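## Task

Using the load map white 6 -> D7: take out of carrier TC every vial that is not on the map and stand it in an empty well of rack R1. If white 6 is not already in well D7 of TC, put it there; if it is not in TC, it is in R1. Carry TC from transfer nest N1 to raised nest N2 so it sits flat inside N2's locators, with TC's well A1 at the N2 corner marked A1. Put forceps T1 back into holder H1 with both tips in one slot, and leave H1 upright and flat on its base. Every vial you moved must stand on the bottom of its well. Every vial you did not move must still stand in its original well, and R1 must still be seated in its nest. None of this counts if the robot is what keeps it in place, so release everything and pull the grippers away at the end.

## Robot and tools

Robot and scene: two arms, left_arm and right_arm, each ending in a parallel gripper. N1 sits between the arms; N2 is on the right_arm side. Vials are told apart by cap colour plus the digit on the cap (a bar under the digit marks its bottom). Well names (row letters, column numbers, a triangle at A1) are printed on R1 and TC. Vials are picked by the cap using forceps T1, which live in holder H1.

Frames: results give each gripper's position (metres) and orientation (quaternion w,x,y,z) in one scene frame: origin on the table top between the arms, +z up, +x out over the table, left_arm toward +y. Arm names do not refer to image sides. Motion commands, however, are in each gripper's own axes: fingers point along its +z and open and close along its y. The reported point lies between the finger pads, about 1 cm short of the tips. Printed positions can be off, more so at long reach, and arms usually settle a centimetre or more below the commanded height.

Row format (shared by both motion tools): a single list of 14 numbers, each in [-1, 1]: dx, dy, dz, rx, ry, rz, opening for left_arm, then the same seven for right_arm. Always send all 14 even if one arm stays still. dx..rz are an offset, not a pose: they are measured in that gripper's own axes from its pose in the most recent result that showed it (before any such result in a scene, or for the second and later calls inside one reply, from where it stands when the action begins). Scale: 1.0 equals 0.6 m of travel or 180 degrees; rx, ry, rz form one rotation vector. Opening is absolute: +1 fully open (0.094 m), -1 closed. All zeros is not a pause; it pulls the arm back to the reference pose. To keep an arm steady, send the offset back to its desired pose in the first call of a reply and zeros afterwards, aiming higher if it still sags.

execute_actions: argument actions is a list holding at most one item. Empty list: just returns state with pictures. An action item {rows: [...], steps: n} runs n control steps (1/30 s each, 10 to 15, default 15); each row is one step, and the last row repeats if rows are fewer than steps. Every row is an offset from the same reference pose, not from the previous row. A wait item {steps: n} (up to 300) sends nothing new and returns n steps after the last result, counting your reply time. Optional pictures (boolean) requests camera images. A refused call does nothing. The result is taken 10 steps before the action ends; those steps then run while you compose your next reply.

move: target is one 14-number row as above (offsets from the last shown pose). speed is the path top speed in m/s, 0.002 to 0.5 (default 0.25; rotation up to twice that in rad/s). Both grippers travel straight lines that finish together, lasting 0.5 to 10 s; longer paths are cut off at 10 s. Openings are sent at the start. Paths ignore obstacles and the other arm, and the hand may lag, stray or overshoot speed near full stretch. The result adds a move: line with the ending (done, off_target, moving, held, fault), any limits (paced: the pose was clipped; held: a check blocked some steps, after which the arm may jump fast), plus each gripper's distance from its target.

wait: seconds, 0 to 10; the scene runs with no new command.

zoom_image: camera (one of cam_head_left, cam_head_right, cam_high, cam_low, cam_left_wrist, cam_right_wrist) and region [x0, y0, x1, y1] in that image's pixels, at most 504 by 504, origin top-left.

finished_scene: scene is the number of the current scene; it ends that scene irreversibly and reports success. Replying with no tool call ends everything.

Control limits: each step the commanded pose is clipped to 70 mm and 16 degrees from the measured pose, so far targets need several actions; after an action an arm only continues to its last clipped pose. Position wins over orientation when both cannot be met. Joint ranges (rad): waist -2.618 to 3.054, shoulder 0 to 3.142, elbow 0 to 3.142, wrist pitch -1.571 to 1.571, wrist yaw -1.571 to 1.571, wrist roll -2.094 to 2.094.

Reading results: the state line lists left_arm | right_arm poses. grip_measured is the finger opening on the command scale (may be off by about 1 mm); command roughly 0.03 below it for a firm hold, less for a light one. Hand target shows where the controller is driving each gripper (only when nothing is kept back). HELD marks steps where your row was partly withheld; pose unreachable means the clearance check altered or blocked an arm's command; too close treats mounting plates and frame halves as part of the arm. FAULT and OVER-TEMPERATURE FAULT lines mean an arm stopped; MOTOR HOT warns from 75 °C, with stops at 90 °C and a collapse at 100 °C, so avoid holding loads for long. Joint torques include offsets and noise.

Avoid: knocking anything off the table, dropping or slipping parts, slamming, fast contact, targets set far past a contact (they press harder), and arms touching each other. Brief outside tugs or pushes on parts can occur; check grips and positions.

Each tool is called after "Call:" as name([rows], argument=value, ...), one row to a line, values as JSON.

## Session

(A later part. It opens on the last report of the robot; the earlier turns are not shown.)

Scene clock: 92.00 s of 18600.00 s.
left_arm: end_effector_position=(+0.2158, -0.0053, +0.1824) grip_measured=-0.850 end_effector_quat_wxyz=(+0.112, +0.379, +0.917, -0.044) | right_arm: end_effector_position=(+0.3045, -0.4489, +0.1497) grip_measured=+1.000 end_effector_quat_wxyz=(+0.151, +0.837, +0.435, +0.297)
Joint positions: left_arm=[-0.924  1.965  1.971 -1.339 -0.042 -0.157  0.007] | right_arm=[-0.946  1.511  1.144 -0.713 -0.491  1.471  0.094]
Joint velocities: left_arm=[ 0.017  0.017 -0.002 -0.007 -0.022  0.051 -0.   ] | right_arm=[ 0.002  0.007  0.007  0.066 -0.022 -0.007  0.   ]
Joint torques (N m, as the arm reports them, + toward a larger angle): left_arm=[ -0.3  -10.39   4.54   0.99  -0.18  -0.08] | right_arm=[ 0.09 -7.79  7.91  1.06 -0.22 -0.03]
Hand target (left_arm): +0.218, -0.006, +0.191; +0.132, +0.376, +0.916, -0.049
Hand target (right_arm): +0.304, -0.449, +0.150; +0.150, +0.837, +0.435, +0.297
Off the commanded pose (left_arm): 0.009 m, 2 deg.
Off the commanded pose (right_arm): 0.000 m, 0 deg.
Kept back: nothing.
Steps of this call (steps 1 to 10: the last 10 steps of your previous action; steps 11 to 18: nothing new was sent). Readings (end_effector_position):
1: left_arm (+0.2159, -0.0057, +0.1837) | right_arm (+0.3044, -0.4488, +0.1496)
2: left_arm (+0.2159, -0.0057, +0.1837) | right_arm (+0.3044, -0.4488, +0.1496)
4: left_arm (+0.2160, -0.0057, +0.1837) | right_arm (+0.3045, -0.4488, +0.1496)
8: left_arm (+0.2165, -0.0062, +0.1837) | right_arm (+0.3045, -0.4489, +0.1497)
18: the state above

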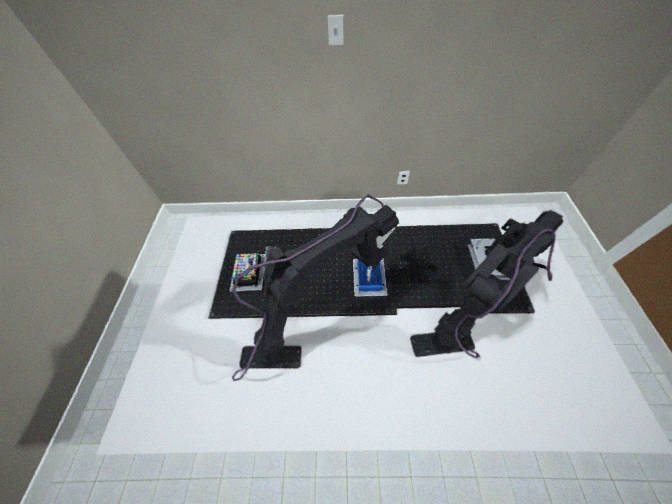

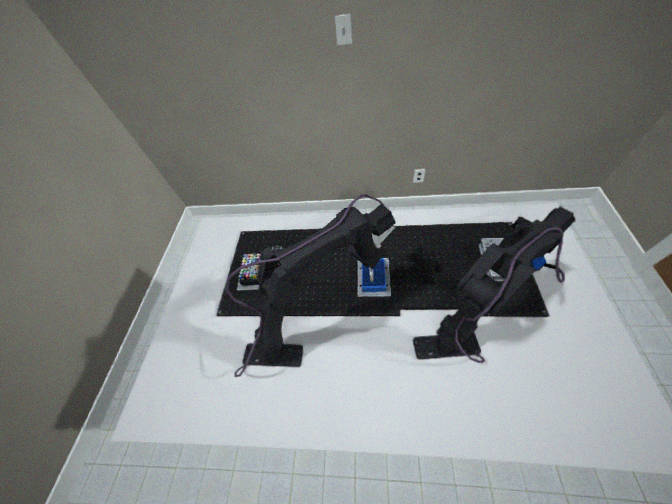

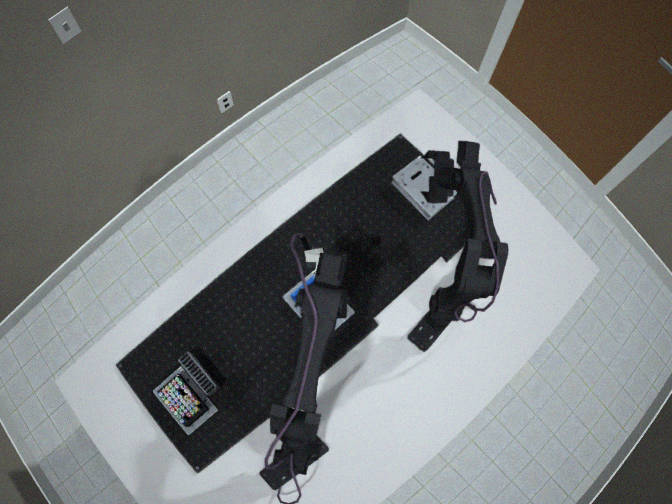

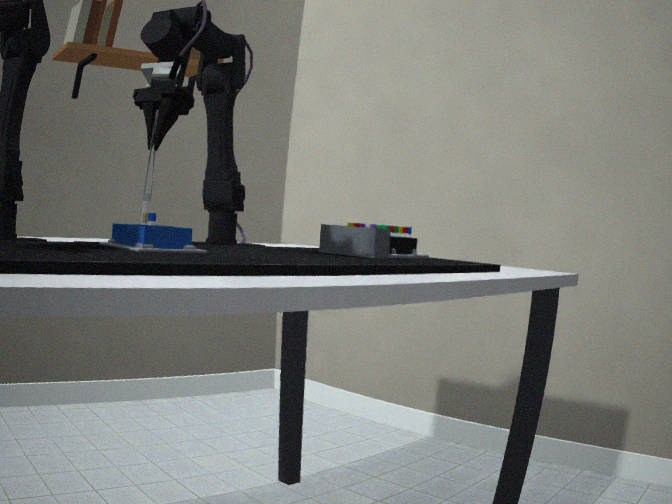

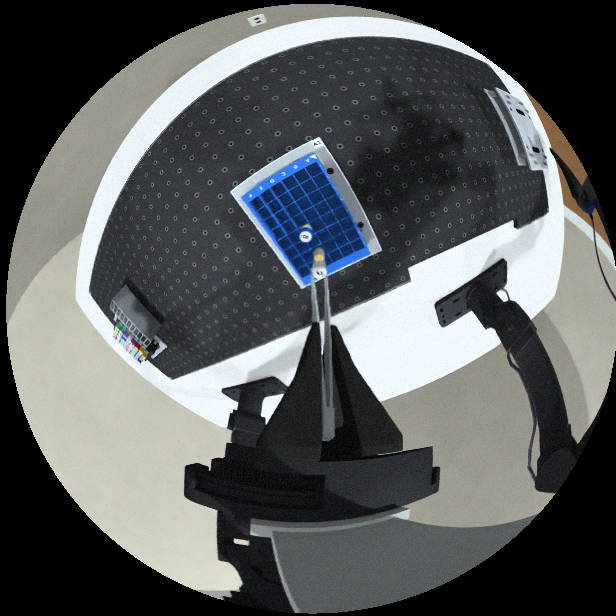

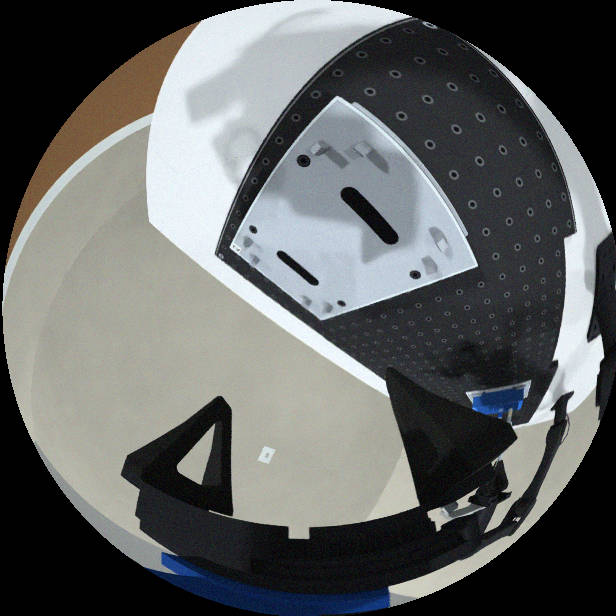

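Call:
execute_actions([
  {"rows": [[-0.0076,0.0013,-0.0129,-0.0024,-0.0137,-0.0012,-0.86,0,0,0,0,0,0,1],[-0.0074,0.0013,-0.0121,-0.0024,-0.0137,-0.0012,-0.86,0,0,0,0,0,0,1],[-0.0072,0.0013,-0.0113,-0.0024,-0.0137,-0.0012,-0.86,0,0,0,0,0,0,1],[-0.0070,0.0013,-0.0105,-0.0024,-0.0137,-0.0012,-0.86,0,0,0,0,0,0,1],[-0.0068,0.0013,-0.0097,-0.0024,-0.0137,-0.0012,-0.86,0,0,0,0,0,0,1],[-0.0066,0.0013,-0.0088,-0.0024,-0.0137,-0.0012,-0.86,0,0,0,0,0,0,1],[-0.0064,0.0013,-0.0080,-0.0024,-0.0137,-0.0012,-0.86,0,0,0,0,0,0,1],[-0.0062,0.0013,-0.0072,-0.0024,-0.0137,-0.0012,-0.86,0,0,0,0,0,0,1],[-0.0060,0.0013,-0.0064,-0.0024,-0.0137,-0.0012,-0.86,0,0,0,0,0,0,1],[-0.0058,0.0013,-0.0056,-0.0024,-0.0137,-0.0012,-0.86,0,0,0,0,0,0,1],[-0.0056,0.0013,-0.0048,-0.0024,-0.0137,-0.0012,-0.86,0,0,0,0,0,0,1],[-0.0054,0.0013,-0.0040,-0.0024,-0.0137,-0.0012,-0.86,0,0,0,0,0,0,1],[-0.0052,0.0013,-0.0032,-0.0024,-0.0137,-0.0012,-0.86,0,0,0,0,0,0,1],[-0.0050,0.0013,-0.0024,-0.0024,-0.0137,-0.0012,-0.86,0,0,0,0,0,0,1],[-0.0048,0.0013,-0.0016,-0.0024,-0.0137,-0.0012,-0.86,0,0,0,0,0,0,1]], "steps": 15},
])

Call:
execute_actions([
  {"steps": 18},
], pictures=true)

Call:
zoom_image(camera="cam_left_wrist", region=[290, 225, 350, 285])

Scene clock: 94.43 s of 18600.00 s.
left_arm: end_effector_position=(+0.2165, -0.0060, +0.1825) grip_measured=-0.850 end_effector_quat_wxyz=(+0.114, +0.379, +0.917, -0.045) | right_arm: end_effector_position=(+0.3046, -0.4490, +0.1498) grip_measured=+1.000 end_effector_quat_wxyz=(+0.151, +0.837, +0.435, +0.297)
Joint positions: left_arm=[-0.924  1.964  1.969 -1.334 -0.043 -0.157  0.007] | right_arm=[-0.946  1.511  1.144 -0.712 -0.491  1.471  0.094]
Joint velocities: left_arm=[ 0.007 -0.051 -0.095  0.11   0.022  0.066 -0.   ] | right_arm=[ 0.002  0.012 -0.012  0.007 -0.007 -0.095  0.   ]
Joint torques (N m, as the arm reports them, + toward a larger angle): left_arm=[ -0.28 -10.29   4.28   0.9   -0.18  -0.08] | right_arm=[ 0.04 -7.76  7.95  1.06 -0.21 -0.04]
Steps of this call (steps 1 to 68: nothing new was sent; steps 69 to 73: the first 5 steps of this action). Readings (end_effector_position):
69: left_arm (+0.2160, -0.0054, +0.1825) | right_arm (+0.3046, -0.4489, +0.1497)
70: left_arm (+0.2160, -0.0055, +0.1825) | right_arm (+0.3046, -0.4489, +0.1497)
72: left_arm (+0.2163, -0.0059, +0.1826) | right_arm (+0.3046, -0.4490, +0.1498)
73: the state above

Scene clock: 95.03 s of 18600.00 s.
left_arm: end_effector_position=(+0.2161, -0.0054, +0.1755) grip_measured=-0.850 end_effector_quat_wxyz=(+0.112, +0.379, +0.917, -0.044) | right_arm: end_effector_position=(+0.3047, -0.4490, +0.1498) grip_measured=+1.000 end_effector_quat_wxyz=(+0.151, +0.836, +0.435, +0.297)
Joint positions: left_arm=[-0.924  1.957  1.931 -1.307 -0.043 -0.157  0.007] | right_arm=[-0.946  1.511  1.144 -0.711 -0.491  1.471  0.094]
Joint velocities: left_arm=[-0.007 -0.017  0.007 -0.022 -0.022 -0.022  0.   ] | right_arm=[-0.002 -0.007  0.007 -0.007 -0.066 -0.022  0.   ]
Joint torques (N m, as the arm reports them, + toward a larger angle): left_arm=[ -0.27 -10.39   4.59   1.03  -0.2   -0.07] | right_arm=[ 0.11 -7.8   7.97  1.07 -0.22 -0.03]
Hand target (left_arm): +0.218, -0.006, +0.184; +0.132, +0.376, +0.916, -0.049
Hand target (right_arm): +0.305, -0.449, +0.150; +0.151, +0.837, +0.435, +0.297
Off the commanded pose (left_arm): 0.009 m, 2 deg.
Off the commanded pose (right_arm): 0.000 m, 0 deg.
Kept back: nothing.
Steps of this call (steps 1 to 10: the last 10 steps of your previous action; steps 11 to 18: nothing new was sent). Readings (end_effector_position):
1: left_arm (+0.2164, -0.0059, +0.1820) | right_arm (+0.3046, -0.4490, +0.1498)
2: left_arm (+0.2161, -0.0055, +0.1814) | right_arm (+0.3046, -0.4490, +0.1498)
4: left_arm (+0.2157, -0.0049, +0.1800) | right_arm (+0.3047, -0.4490, +0.1498)
8: left_arm (+0.2156, -0.0048, +0.1775) | right_arm (+0.3047, -0.4490, +0.1498)
18: the state above

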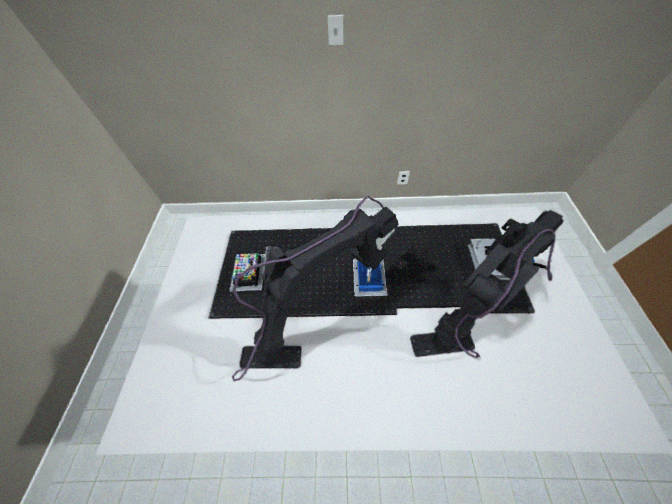

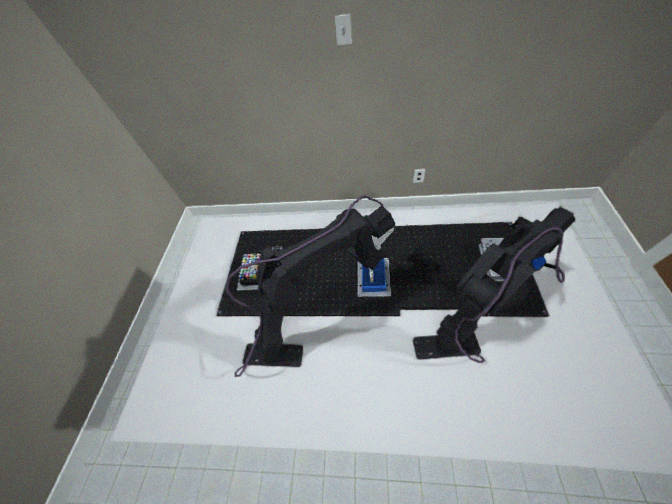

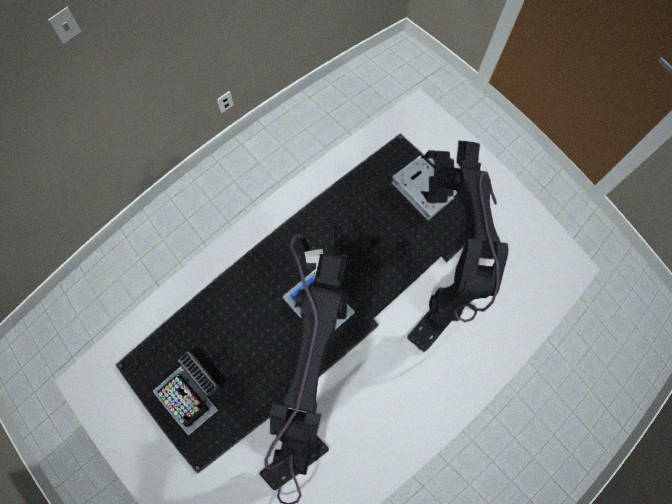

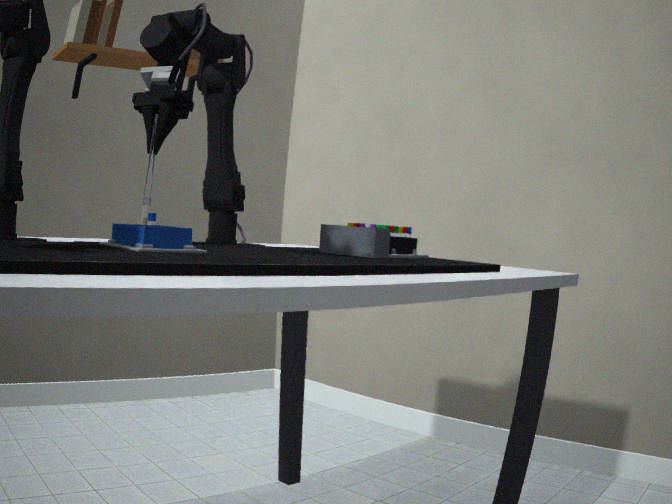

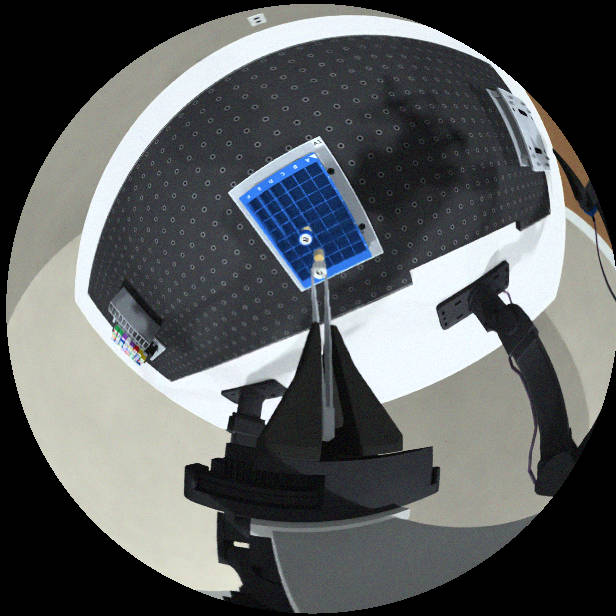

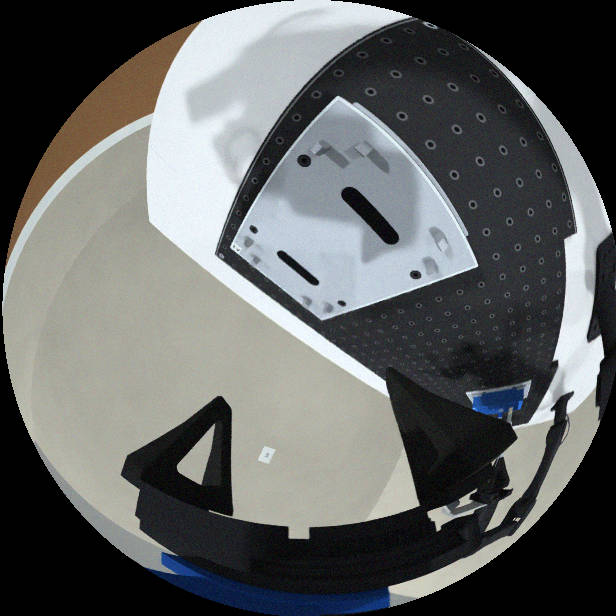

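Region (290, 225, 350, 285) of cam_left_wrist's 616x616 image, scaled by 8.400, with more detail than that image has.

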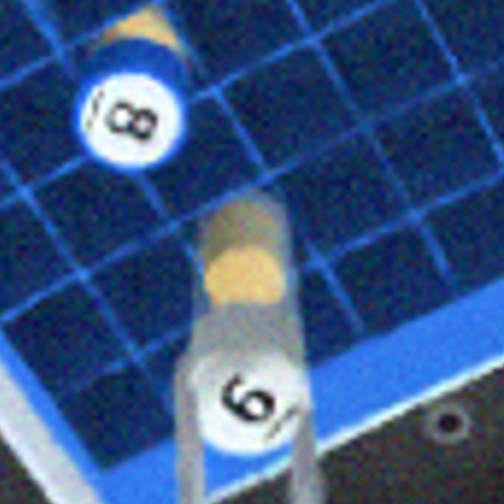

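Call:
execute_actions([
  {"rows": [[-0.0069,0.0010,-0.0118,-0.0021,-0.0138,-0.0012,-0.86,0,0,0,0,0,0,1],[-0.0067,0.0010,-0.0103,-0.0021,-0.0140,-0.0012,-0.86,0,0,0,0,0,0,1],[-0.0066,0.0010,-0.0087,-0.0021,-0.0142,-0.0012,-0.86,0,0,0,0,0,0,1],[-0.0065,0.0010,-0.0071,-0.0021,-0.0145,-0.0012,-0.86,0,0,0,0,0,0,1],[-0.0063,0.0010,-0.0055,-0.0021,-0.0147,-0.0012,-0.86,0,0,0,0,0,0,1],[-0.0059,0.0010,-0.0038,-0.0021,-0.0147,-0.0012,-0.86,0,0,0,0,0,0,1],[-0.0055,0.0010,-0.0022,-0.0021,-0.0147,-0.0012,-0.86,0,0,0,0,0,0,1],[-0.0051,0.0010,-0.0006,-0.0021,-0.0147,-0.0012,-0.86,0,0,0,0,0,0,1],[-0.0047,0.0010,0.0010,-0.0021,-0.0147,-0.0012,-0.86,0,0,0,0,0,0,1],[-0.0043,0.0010,0.0026,-0.0021,-0.0147,-0.0012,-0.86,0,0,0,0,0,0,1],[-0.0039,0.0010,0.0043,-0.0021,-0.0147,-0.0012,-0.86,0,0,0,0,0,0,1],[-0.0035,0.0010,0.0059,-0.0021,-0.0147,-0.0012,-0.86,0,0,0,0,0,0,1],[-0.0029,0.0010,0.0075,-0.0021,-0.0145,-0.0012,-0.86,0,0,0,0,0,0,1],[-0.0022,0.0010,0.0091,-0.0021,-0.0142,-0.0012,-0.86,0,0,0,0,0,0,1],[-0.0015,0.0010,0.0107,-0.0021,-0.0139,-0.0012,-0.86,0,0,0,0,0,0,1]], "steps": 15},
])

Call:
execute_actions([
  {"steps": 18},
])

Scene clock: 96.33 s of 18600.00 s.
left_arm: end_effector_position=(+0.2158, -0.0050, +0.1734) grip_measured=-0.850 end_effector_quat_wxyz=(+0.113, +0.379, +0.917, -0.045) | right_arm: end_effector_position=(+0.3048, -0.4492, +0.1499) grip_measured=+1.000 end_effector_quat_wxyz=(+0.152, +0.836, +0.435, +0.298)
Joint positions: left_arm=[-0.924  1.951  1.913 -1.293 -0.043 -0.157  0.007] | right_arm=[-0.946  1.511  1.144 -0.711 -0.491  1.471  0.094]
Joint velocities: left_arm=[ 0.007 -0.051 -0.154  0.081 -0.022 -0.022  0.   ] | right_arm=[ 0.012  0.012 -0.012 -0.037 -0.037 -0.081  0.   ]
Joint torques (N m, as the arm reports them, + toward a larger angle): left_arm=[ -0.23 -10.03   4.5    1.01  -0.21  -0.07] | right_arm=[ 0.02 -7.83  8.    1.07 -0.23 -0.04]
Steps of this call (steps 1 to 34: nothing new was sent; steps 35 to 39: the first 5 steps of this action). Readings (end_effector_position):
35: left_arm (+0.2162, -0.0056, +0.1755) | right_arm (+0.3047, -0.4490, +0.1498)
36: left_arm (+0.2163, -0.0057, +0.1752) | right_arm (+0.3047, -0.4491, +0.1499)
38: left_arm (+0.2160, -0.0053, +0.1743) | right_arm (+0.3047, -0.4491, +0.1499)
39: the state above

Scene clock: 96.93 s of 18600.00 s.
left_arm: end_effector_position=(+0.2160, -0.0054, +0.1609) grip_measured=-0.850 end_effector_quat_wxyz=(+0.113, +0.379, +0.917, -0.045) | right_arm: end_effector_position=(+0.3048, -0.4492, +0.1499) grip_measured=+1.000 end_effector_quat_wxyz=(+0.152, +0.836, +0.435, +0.298)
Joint positions: left_arm=[-0.924  1.943  1.852 -1.24  -0.043 -0.157  0.007] | right_arm=[-0.946  1.511  1.144 -0.71  -0.491  1.471  0.094]
Joint velocities: left_arm=[ 0.007  0.012  0.032 -0.051 -0.051  0.051 -0.   ] | right_arm=[-0.012 -0.012  0.007  0.066 -0.007 -0.007  0.   ]
Joint torques (N m, as the arm reports them, + toward a larger angle): left_arm=[ -0.31 -10.31   4.66   1.01  -0.2   -0.09] | right_arm=[ 0.08 -7.8   7.96  1.07 -0.24 -0.02]
Hand target (left_arm): +0.218, -0.007, +0.170; +0.133, +0.376, +0.916, -0.049
Hand target (right_arm): +0.305, -0.449, +0.150; +0.151, +0.836, +0.435, +0.297
Off the commanded pose (left_arm): 0.009 m, 2 deg.
Off the commanded pose (right_arm): 0.000 m, 0 deg.
Kept back: nothing.
Steps of this call (steps 1 to 10: the last 10 steps of your previous action; steps 11 to 18: nothing new was sent). Readings (end_effector_position):
1: left_arm (+0.2155, -0.0046, +0.1725) | right_arm (+0.3048, -0.4492, +0.1499)
2: left_arm (+0.2155, -0.0046, +0.1715) | right_arm (+0.3048, -0.4492, +0.1499)
4: left_arm (+0.2154, -0.0045, +0.1694) | right_arm (+0.3048, -0.4492, +0.1499)
8: left_arm (+0.2155, -0.0047, +0.1648) | right_arm (+0.3048, -0.4492, +0.1499)
18: the state above

Call:
execute_actions([
  {"rows": [[-0.0071,0.0010,-0.0119,-0.0021,-0.0133,-0.0012,-0.86,0,0,0,0,0,0,1],[-0.0068,0.0010,-0.0110,-0.0021,-0.0133,-0.0012,-0.86,0,0,0,0,0,0,1],[-0.0066,0.0010,-0.0100,-0.0021,-0.0133,-0.0012,-0.86,0,0,0,0,0,0,1],[-0.0064,0.0010,-0.0090,-0.0021,-0.0133,-0.0012,-0.86,0,0,0,0,0,0,1],[-0.0061,0.0010,-0.0080,-0.0021,-0.0133,-0.0012,-0.86,0,0,0,0,0,0,1],[-0.0059,0.0010,-0.0071,-0.0021,-0.0133,-0.0012,-0.86,0,0,0,0,0,0,1],[-0.0056,0.0010,-0.0061,-0.0021,-0.0133,-0.0012,-0.86,0,0,0,0,0,0,1],[-0.0054,0.0010,-0.0051,-0.0021,-0.0133,-0.0012,-0.86,0,0,0,0,0,0,1],[-0.0052,0.0010,-0.0042,-0.0021,-0.0133,-0.0012,-0.86,0,0,0,0,0,0,1],[-0.0049,0.0010,-0.0032,-0.0021,-0.0133,-0.0012,-0.86,0,0,0,0,0,0,1],[-0.0047,0.0010,-0.0022,-0.0021,-0.0133,-0.0012,-0.86,0,0,0,0,0,0,1],[-0.0045,0.0010,-0.0012,-0.0021,-0.0133,-0.0012,-0.86,0,0,0,0,0,0,1]], "steps": 12},
])

Call:
execute_actions([
  {"steps": 18},
], pictures=true)

Call:
zoom_image(camera="cam_low", region=[125, 185, 175, 235])

Call:
zoom_image(camera="cam_left_wrist", region=[270, 220, 370, 320])

Scene clock: 97.97 s of 18600.00 s.
left_arm: end_effector_position=(+0.2162, -0.0056, +0.1610) grip_measured=-0.850 end_effector_quat_wxyz=(+0.114, +0.379, +0.917, -0.045) | right_arm: end_effector_position=(+0.3048, -0.4492, +0.1499) grip_measured=+1.000 end_effector_quat_wxyz=(+0.152, +0.836, +0.435, +0.298)
Joint positions: left_arm=[-0.924  1.943  1.852 -1.239 -0.043 -0.157  0.007] | right_arm=[-0.946  1.511  1.144 -0.71  -0.491  1.471  0.094]
Joint velocities: left_arm=[ 0.012  0.002 -0.002  0.051  0.007  0.037 -0.   ] | right_arm=[-0.012 -0.002 -0.002 -0.022  0.022 -0.037  0.   ]
Joint torques (N m, as the arm reports them, + toward a larger angle): left_arm=[ -0.27 -10.42   4.11   1.02  -0.17  -0.09] | right_arm=[ 0.06 -7.81  7.97  1.09 -0.22 -0.02]
Steps of this call (steps 1 to 29: nothing new was sent; steps 30 to 31: the first 2 steps of this action). Readings (end_effector_position):
30: left_arm (+0.2161, -0.0055, +0.1609) | right_arm (+0.3048, -0.4492, +0.1499)
31: the state above

Scene clock: 98.57 s of 18600.00 s.
left_arm: end_effector_position=(+0.2161, -0.0055, +0.1537) grip_measured=-0.850 end_effector_quat_wxyz=(+0.114, +0.379, +0.917, -0.045) | right_arm: end_effector_position=(+0.3049, -0.4493, +0.1500) grip_measured=+1.000 end_effector_quat_wxyz=(+0.152, +0.836, +0.435, +0.298)
Joint positions: left_arm=[-0.924  1.938  1.817 -1.208 -0.043 -0.157  0.007] | right_arm=[-0.946  1.511  1.144 -0.71  -0.491  1.471  0.094]
Joint velocities: left_arm=[ 0.017 -0.002  0.007  0.007  0.022  0.007 -0.   ] | right_arm=[ 0.002 -0.012 -0.007 -0.022 -0.051  0.037  0.   ]
Joint torques (N m, as the arm reports them, + toward a larger angle): left_arm=[ -0.3  -10.35   4.67   1.01  -0.19  -0.08] | right_arm=[ 0.05 -7.81  8.    1.07 -0.23 -0.01]
Hand target (left_arm): +0.218, -0.007, +0.162; +0.133, +0.376, +0.916, -0.049
Hand target (right_arm): +0.305, -0.449, +0.150; +0.152, +0.836, +0.435, +0.298
Off the commanded pose (left_arm): 0.009 m, 2 deg.
Off the commanded pose (right_arm): 0.000 m, 0 deg.
Kept back: nothing.
Steps of this call (steps 1 to 10: the last 10 steps of your previous action; steps 11 to 18: nothing new was sent). Readings (end_effector_position):
1: left_arm (+0.2164, -0.0058, +0.1610) | right_arm (+0.3049, -0.4493, +0.1500)
2: left_arm (+0.2164, -0.0059, +0.1608) | right_arm (+0.3049, -0.4493, +0.1500)
4: left_arm (+0.2159, -0.0052, +0.1594) | right_arm (+0.3049, -0.4493, +0.1500)
8: left_arm (+0.2157, -0.0049, +0.1565) | right_arm (+0.3049, -0.4493, +0.1500)
18: the state above

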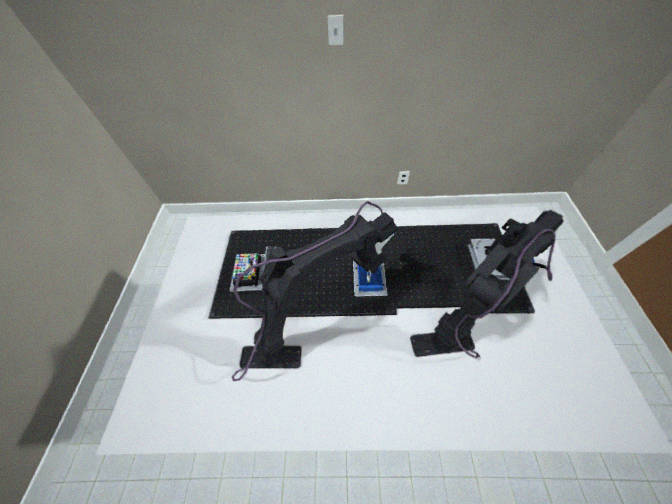

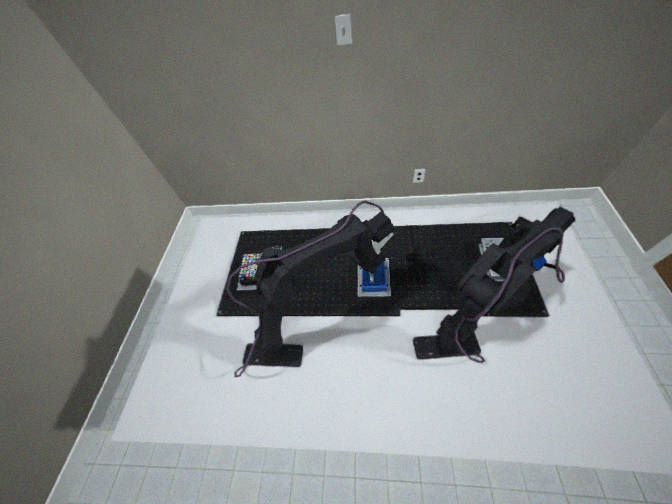

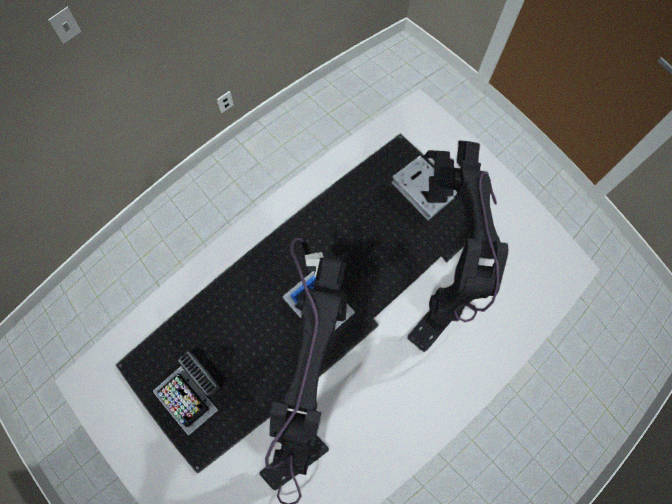

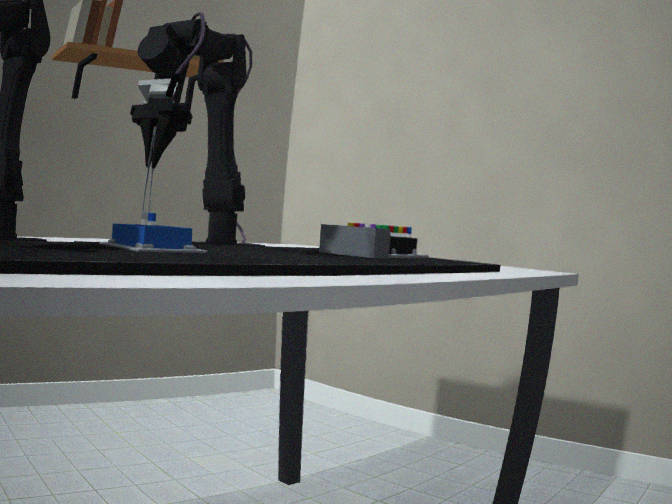

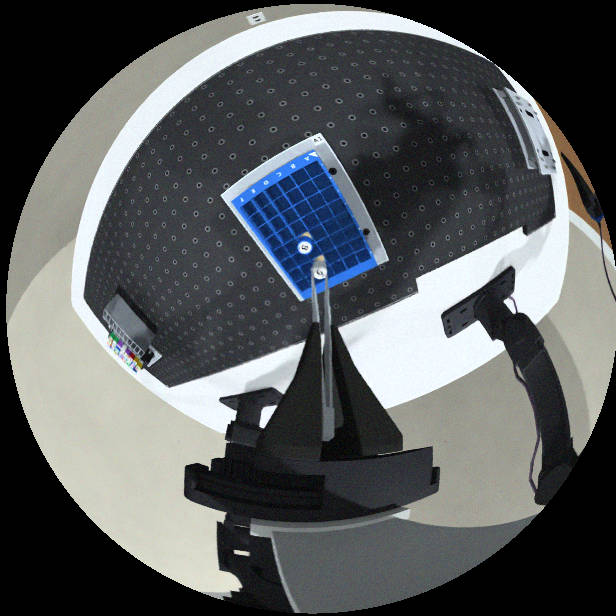

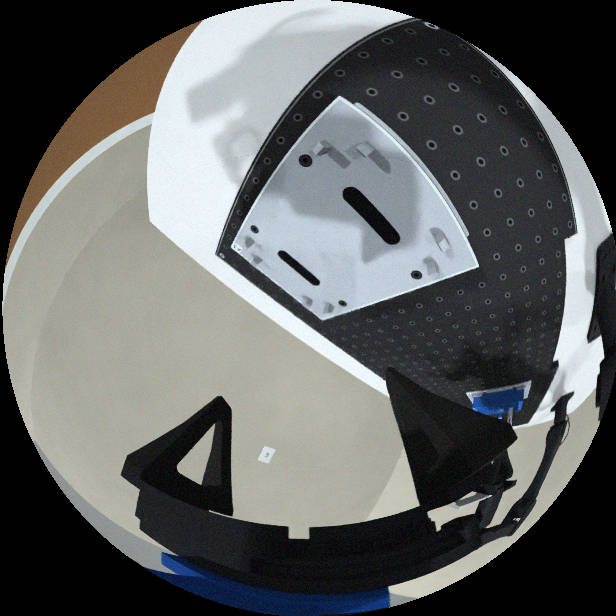

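Region (125, 185, 175, 235) of cam_low's 672x504 image, scaled by 10.080, with more detail than that image has.

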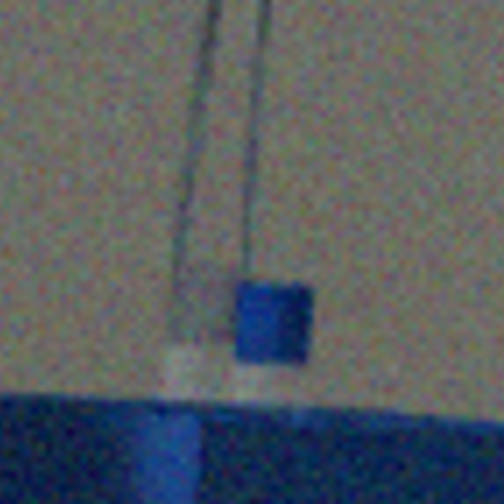

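Region (270, 220, 370, 320) of cam_left_wrist's 616x616 image, scaled by 5.040, with more detail than that image has.

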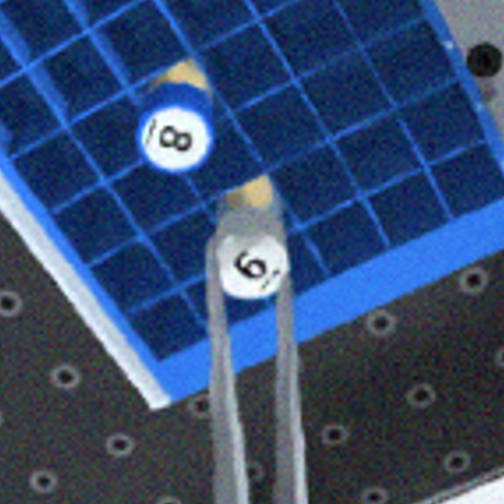

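Call:
execute_actions([
  {"rows": [[-0.0071,0.0010,-0.0124,-0.0021,-0.0131,-0.0012,-0.86,0,0,0,0,0,0,1],[-0.0070,0.0010,-0.0117,-0.0021,-0.0131,-0.0012,-0.86,0,0,0,0,0,0,1],[-0.0068,0.0010,-0.0111,-0.0021,-0.0131,-0.0012,-0.86,0,0,0,0,0,0,1],[-0.0066,0.0010,-0.0104,-0.0021,-0.0131,-0.0012,-0.86,0,0,0,0,0,0,1],[-0.0065,0.0010,-0.0098,-0.0021,-0.0131,-0.0012,-0.86,0,0,0,0,0,0,1],[-0.0064,0.0010,-0.0095,-0.0021,-0.0131,-0.0012,-0.86,0,0,0,0,0,0,1],[-0.0064,0.0010,-0.0095,-0.0021,-0.0131,-0.0012,-0.86,0,0,0,0,0,0,1],[-0.0064,0.0010,-0.0095,-0.0021,-0.0131,-0.0012,-0.86,0,0,0,0,0,0,1],[-0.0064,0.0010,-0.0095,-0.0021,-0.0131,-0.0012,-0.86,0,0,0,0,0,0,1],[-0.0064,0.0010,-0.0095,-0.0021,-0.0131,-0.0012,-0.86,0,0,0,0,0,0,1],[-0.0064,0.0010,-0.0095,-0.0021,-0.0131,-0.0012,-0.84,0,0,0,0,0,0,1],[-0.0064,0.0010,-0.0095,-0.0021,-0.0131,-0.0012,-0.82,0,0,0,0,0,0,1],[-0.0064,0.0010,-0.0095,-0.0021,-0.0131,-0.0012,-0.80,0,0,0,0,0,0,1],[-0.0064,0.0010,-0.0095,-0.0021,-0.0131,-0.0012,-0.785,0,0,0,0,0,0,1],[-0.0064,0.0010,-0.0095,-0.0021,-0.0131,-0.0012,-0.77,0,0,0,0,0,0,1]], "steps": 15},
])

Call:
execute_actions([
  {"steps": 18},
], pictures=true)

Call:
zoom_image(camera="cam_low", region=[125, 185, 175, 235])

Call:
zoom_image(camera="cam_left_wrist", region=[270, 220, 370, 320])

Scene clock: 99.93 s of 18600.00 s.
left_arm: end_effector_position=(+0.2164, -0.0059, +0.1539) grip_measured=-0.850 end_effector_quat_wxyz=(+0.115, +0.379, +0.917, -0.046) | right_arm: end_effector_position=(+0.3050, -0.4494, +0.1501) grip_measured=+1.000 end_effector_quat_wxyz=(+0.153, +0.836, +0.435, +0.298)
Joint positions: left_arm=[-0.924  1.938  1.817 -1.205 -0.043 -0.157  0.007] | right_arm=[-0.946  1.511  1.144 -0.709 -0.491  1.471  0.094]
Joint velocities: left_arm=[-0.017 -0.012  0.007 -0.066  0.051 -0.037  0.002] | right_arm=[-0.007 -0.002 -0.007 -0.066 -0.051 -0.066  0.   ]
Joint torques (N m, as the arm reports them, + toward a larger angle): left_arm=[ -0.23 -10.44   3.92   1.04  -0.21  -0.09] | right_arm=[ 0.05 -7.81  7.99  1.09 -0.23 -0.04]
Steps of this call (steps 1 to 36: nothing new was sent; steps 37 to 41: the first 5 steps of this action). Readings (end_effector_position):
37: left_arm (+0.2161, -0.0055, +0.1537) | right_arm (+0.3050, -0.4494, +0.1501)
38: left_arm (+0.2162, -0.0056, +0.1538) | right_arm (+0.3050, -0.4494, +0.1501)
40: left_arm (+0.2163, -0.0058, +0.1538) | right_arm (+0.3050, -0.4494, +0.1501)
41: the state above

Scene clock: 100.53 s of 18600.00 s.
left_arm: end_effector_position=(+0.2161, -0.0054, +0.1521) grip_measured=-0.772 end_effector_quat_wxyz=(+0.114, +0.379, +0.917, -0.046) | right_arm: end_effector_position=(+0.3051, -0.4495, +0.1501) grip_measured=+1.000 end_effector_quat_wxyz=(+0.153, +0.836, +0.435, +0.298)
Joint positions: left_arm=[-0.924  1.935  1.806 -1.198 -0.043 -0.157  0.011] | right_arm=[-0.946  1.511  1.144 -0.708 -0.491  1.471  0.094]
Joint velocities: left_arm=[ 0.012 -0.007  0.002  0.037  0.007  0.051 -0.   ] | right_arm=[ 0.022 -0.002 -0.012  0.022  0.022 -0.095  0.   ]
Joint torques (N m, as the arm reports them, + toward a larger angle): left_arm=[ -0.26 -10.21   4.71   1.02  -0.18  -0.09] | right_arm=[ 0.06 -7.8   8.    1.07 -0.21 -0.03]
Hand target (left_arm): +0.218, -0.007, +0.160; +0.133, +0.376, +0.916, -0.050
Hand target (right_arm): +0.305, -0.449, +0.150; +0.152, +0.836, +0.435, +0.298
Off the commanded pose (left_arm): 0.008 m, 2 deg.
Off the commanded pose (right_arm): 0.000 m, 0 deg.
Kept back: nothing.
Steps of this call (steps 1 to 10: the last 10 steps of your previous action; steps 11 to 18: nothing new was sent). Readings (end_effector_position):
1: left_arm (+0.2164, -0.0059, +0.1537) | right_arm (+0.3050, -0.4494, +0.1501)
2: left_arm (+0.2162, -0.0057, +0.1533) | right_arm (+0.3051, -0.4495, +0.1501)
4: left_arm (+0.2158, -0.0051, +0.1524) | right_arm (+0.3051, -0.4495, +0.1501)
8: left_arm (+0.2161, -0.0054, +0.1521) | right_arm (+0.3051, -0.4495, +0.1501)
18: the state above

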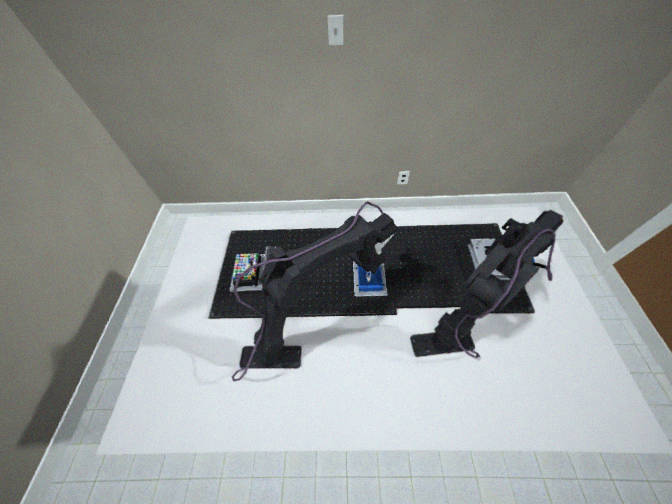

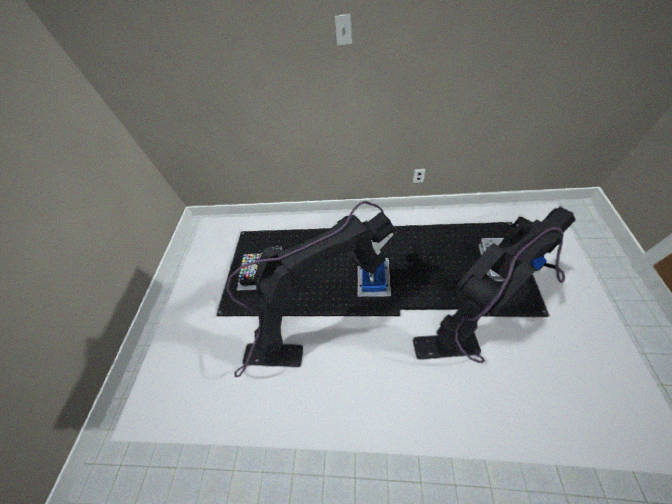

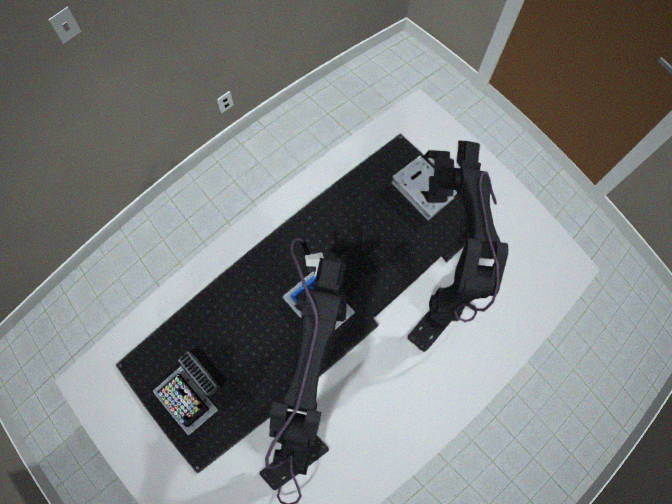

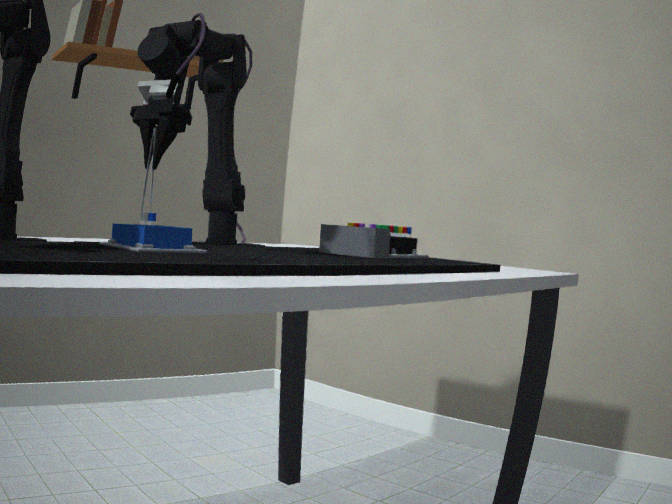

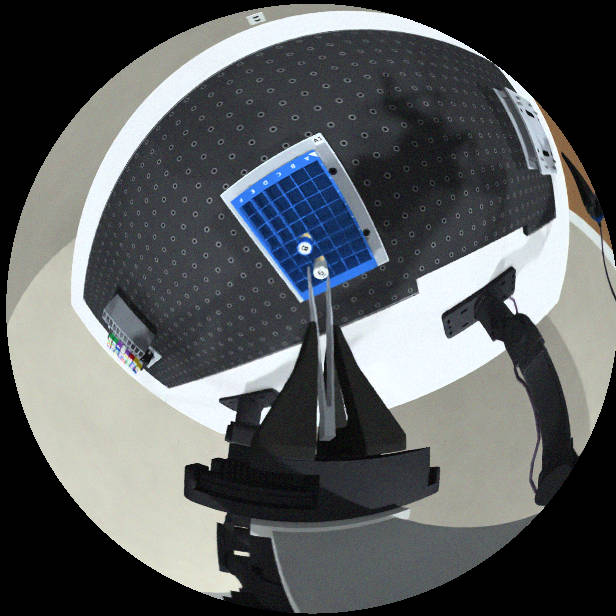

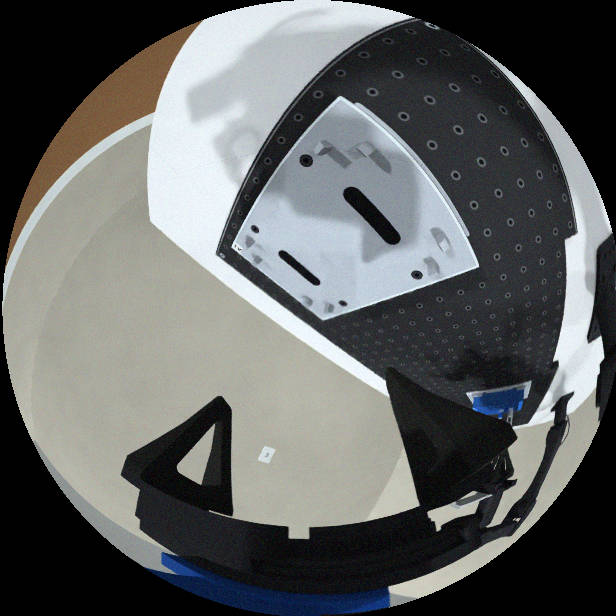

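Region (125, 185, 175, 235) of cam_low's 672x504 image, scaled by 10.080, with more detail than that image has.

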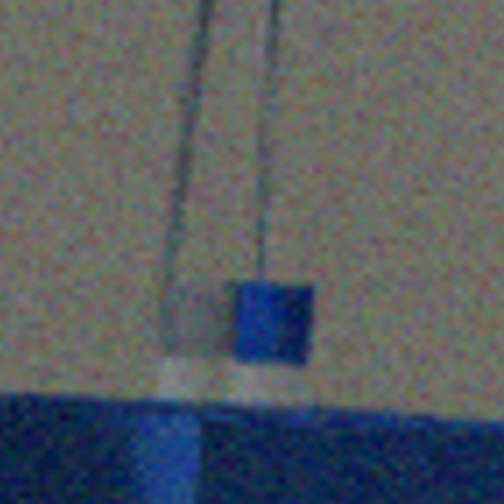

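Region (270, 220, 370, 320) of cam_left_wrist's 616x616 image, scaled by 5.040, with more detail than that image has.

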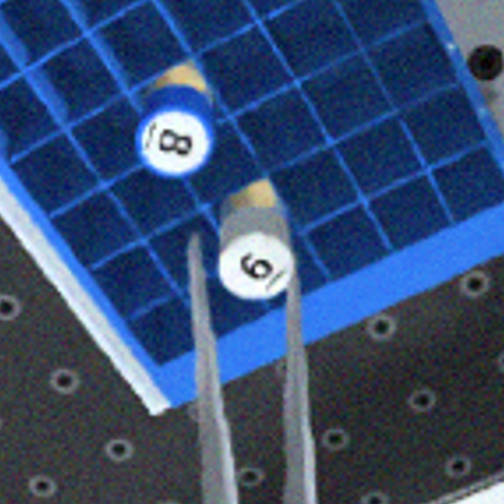

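Call:
execute_actions([
  {"rows": [[-0.0066,-0.0020,-0.0128,-0.0005,-0.0120,0.0005,-0.76,0,0,0,0,0,0,1],[-0.0064,-0.0045,-0.0138,0.0005,-0.0105,0.0018,-0.755,0,0,0,0,0,0,1],[-0.0062,-0.0062,-0.0150,0.0012,-0.0088,0.0025,-0.755,0,0,0,0,0,0,1],[-0.0060,-0.0072,-0.0165,0.0017,-0.0069,0.0029,-0.755,0,0,0,0,0,0,1],[-0.0060,-0.0072,-0.0165,0.0017,-0.0069,0.0029,-0.755,0,0,0,0,0,0,1],[-0.0065,-0.0072,-0.0186,0.0017,-0.0069,0.0029,-0.755,0,0,0,0,0,0,1],[-0.0070,-0.0072,-0.0207,0.0017,-0.0069,0.0029,-0.755,0,0,0,0,0,0,1],[-0.0076,-0.0072,-0.0228,0.0017,-0.0069,0.0029,-0.755,0,0,0,0,0,0,1],[-0.0081,-0.0072,-0.0249,0.0017,-0.0069,0.0029,-0.755,0,0,0,0,0,0,1],[-0.0086,-0.0072,-0.0270,0.0017,-0.0069,0.0029,-0.755,0,0,0,0,0,0,1],[-0.0091,-0.0072,-0.0291,0.0017,-0.0069,0.0029,-0.755,0,0,0,0,0,0,1],[-0.0096,-0.0072,-0.0312,0.0017,-0.0069,0.0029,-0.755,0,0,0,0,0,0,1],[-0.0102,-0.0072,-0.0333,0.0017,-0.0069,0.0029,-0.755,0,0,0,0,0,0,1],[-0.0107,-0.0072,-0.0354,0.0017,-0.0069,0.0029,-0.755,0,0,0,0,0,0,1],[-0.0112,-0.0072,-0.0375,0.0017,-0.0069,0.0029,-0.755,0,0,0,0,0,0,1]], "steps": 15},
])

Call:
execute_actions([
  {"steps": 18},
])

Scene clock: 103.03 s of 18600.00 s.
left_arm: end_effector_position=(+0.2161, -0.0054, +0.1521) grip_measured=-0.757 end_effector_quat_wxyz=(+0.114, +0.379, +0.917, -0.046) | right_arm: end_effector_position=(+0.3052, -0.4496, +0.1502) grip_measured=+1.000 end_effector_quat_wxyz=(+0.153, +0.836, +0.435, +0.298)
Joint positions: left_arm=[-0.924  1.935  1.806 -1.198 -0.043 -0.157  0.011] | right_arm=[-0.946  1.511  1.144 -0.708 -0.491  1.471  0.094]
Joint velocities: left_arm=[ 0.007 -0.007  0.012 -0.051 -0.007  0.007 -0.   ] | right_arm=[ 0.002 -0.002  0.002 -0.037 -0.037  0.066  0.   ]
Joint torques (N m, as the arm reports them, + toward a larger angle): left_arm=[-0.79 -9.2   7.29  0.69  0.    0.  ] | right_arm=[ 0.09 -7.79  7.98  1.07 -0.21 -0.03]
Steps of this call (steps 1 to 70: nothing new was sent; steps 71 to 75: the first 5 steps of this action). Readings (end_effector_position):
71: left_arm (+0.2161, -0.0054, +0.1521) | right_arm (+0.3051, -0.4496, +0.1502)
72: left_arm (+0.2161, -0.0054, +0.1521) | right_arm (+0.3051, -0.4496, +0.1502)
74: left_arm (+0.2161, -0.0054, +0.1521) | right_arm (+0.3052, -0.4496, +0.1502)
75: the state above

Scene clock: 103.63 s of 18600.00 s.
left_arm: end_effector_position=(+0.2165, -0.0060, +0.1665) grip_measured=-0.757 end_effector_quat_wxyz=(+0.119, +0.379, +0.917, -0.048) | right_arm: end_effector_position=(+0.3052, -0.4497, +0.1503) grip_measured=+1.000 end_effector_quat_wxyz=(+0.153, +0.836, +0.435, +0.298)
Joint positions: left_arm=[-0.924  1.935  1.861 -1.242 -0.043 -0.157  0.011] | right_arm=[-0.946  1.511  1.144 -0.707 -0.491  1.471  0.094]
Joint velocities: left_arm=[-0.007  0.007  0.002 -0.007  0.007 -0.066 -0.   ] | right_arm=[ 0.007 -0.017 -0.012  0.051  0.037  0.051  0.   ]
Joint torques (N m, as the arm reports them, + toward a larger angle): left_arm=[-0.77 -8.63  7.77  0.7  -0.01  0.  ] | right_arm=[ 0.04 -7.79  7.99  1.07 -0.22 -0.03]
Hand target (left_arm): +0.214, -0.009, +0.175; +0.124, +0.383, +0.914, -0.052
Hand target (right_arm): +0.305, -0.450, +0.150; +0.153, +0.836, +0.435, +0.298
Off the commanded pose (left_arm): 0.010 m, 1 deg.
Off the commanded pose (right_arm): 0.000 m, 0 deg.
Kept back: nothing.
Steps of this call (steps 1 to 10: the last 10 steps of your previous action; steps 11 to 18: nothing new was sent). Readings (end_effector_position):
1: left_arm (+0.2161, -0.0054, +0.1521) | right_arm (+0.3052, -0.4496, +0.1502)
2: left_arm (+0.2160, -0.0053, +0.1520) | right_arm (+0.3052, -0.4496, +0.1502)
4: left_arm (+0.2155, -0.0047, +0.1524) | right_arm (+0.3052, -0.4497, +0.1503)
8: left_arm (+0.2161, -0.0054, +0.1589) | right_arm (+0.3052, -0.4497, +0.1503)
18: the state above


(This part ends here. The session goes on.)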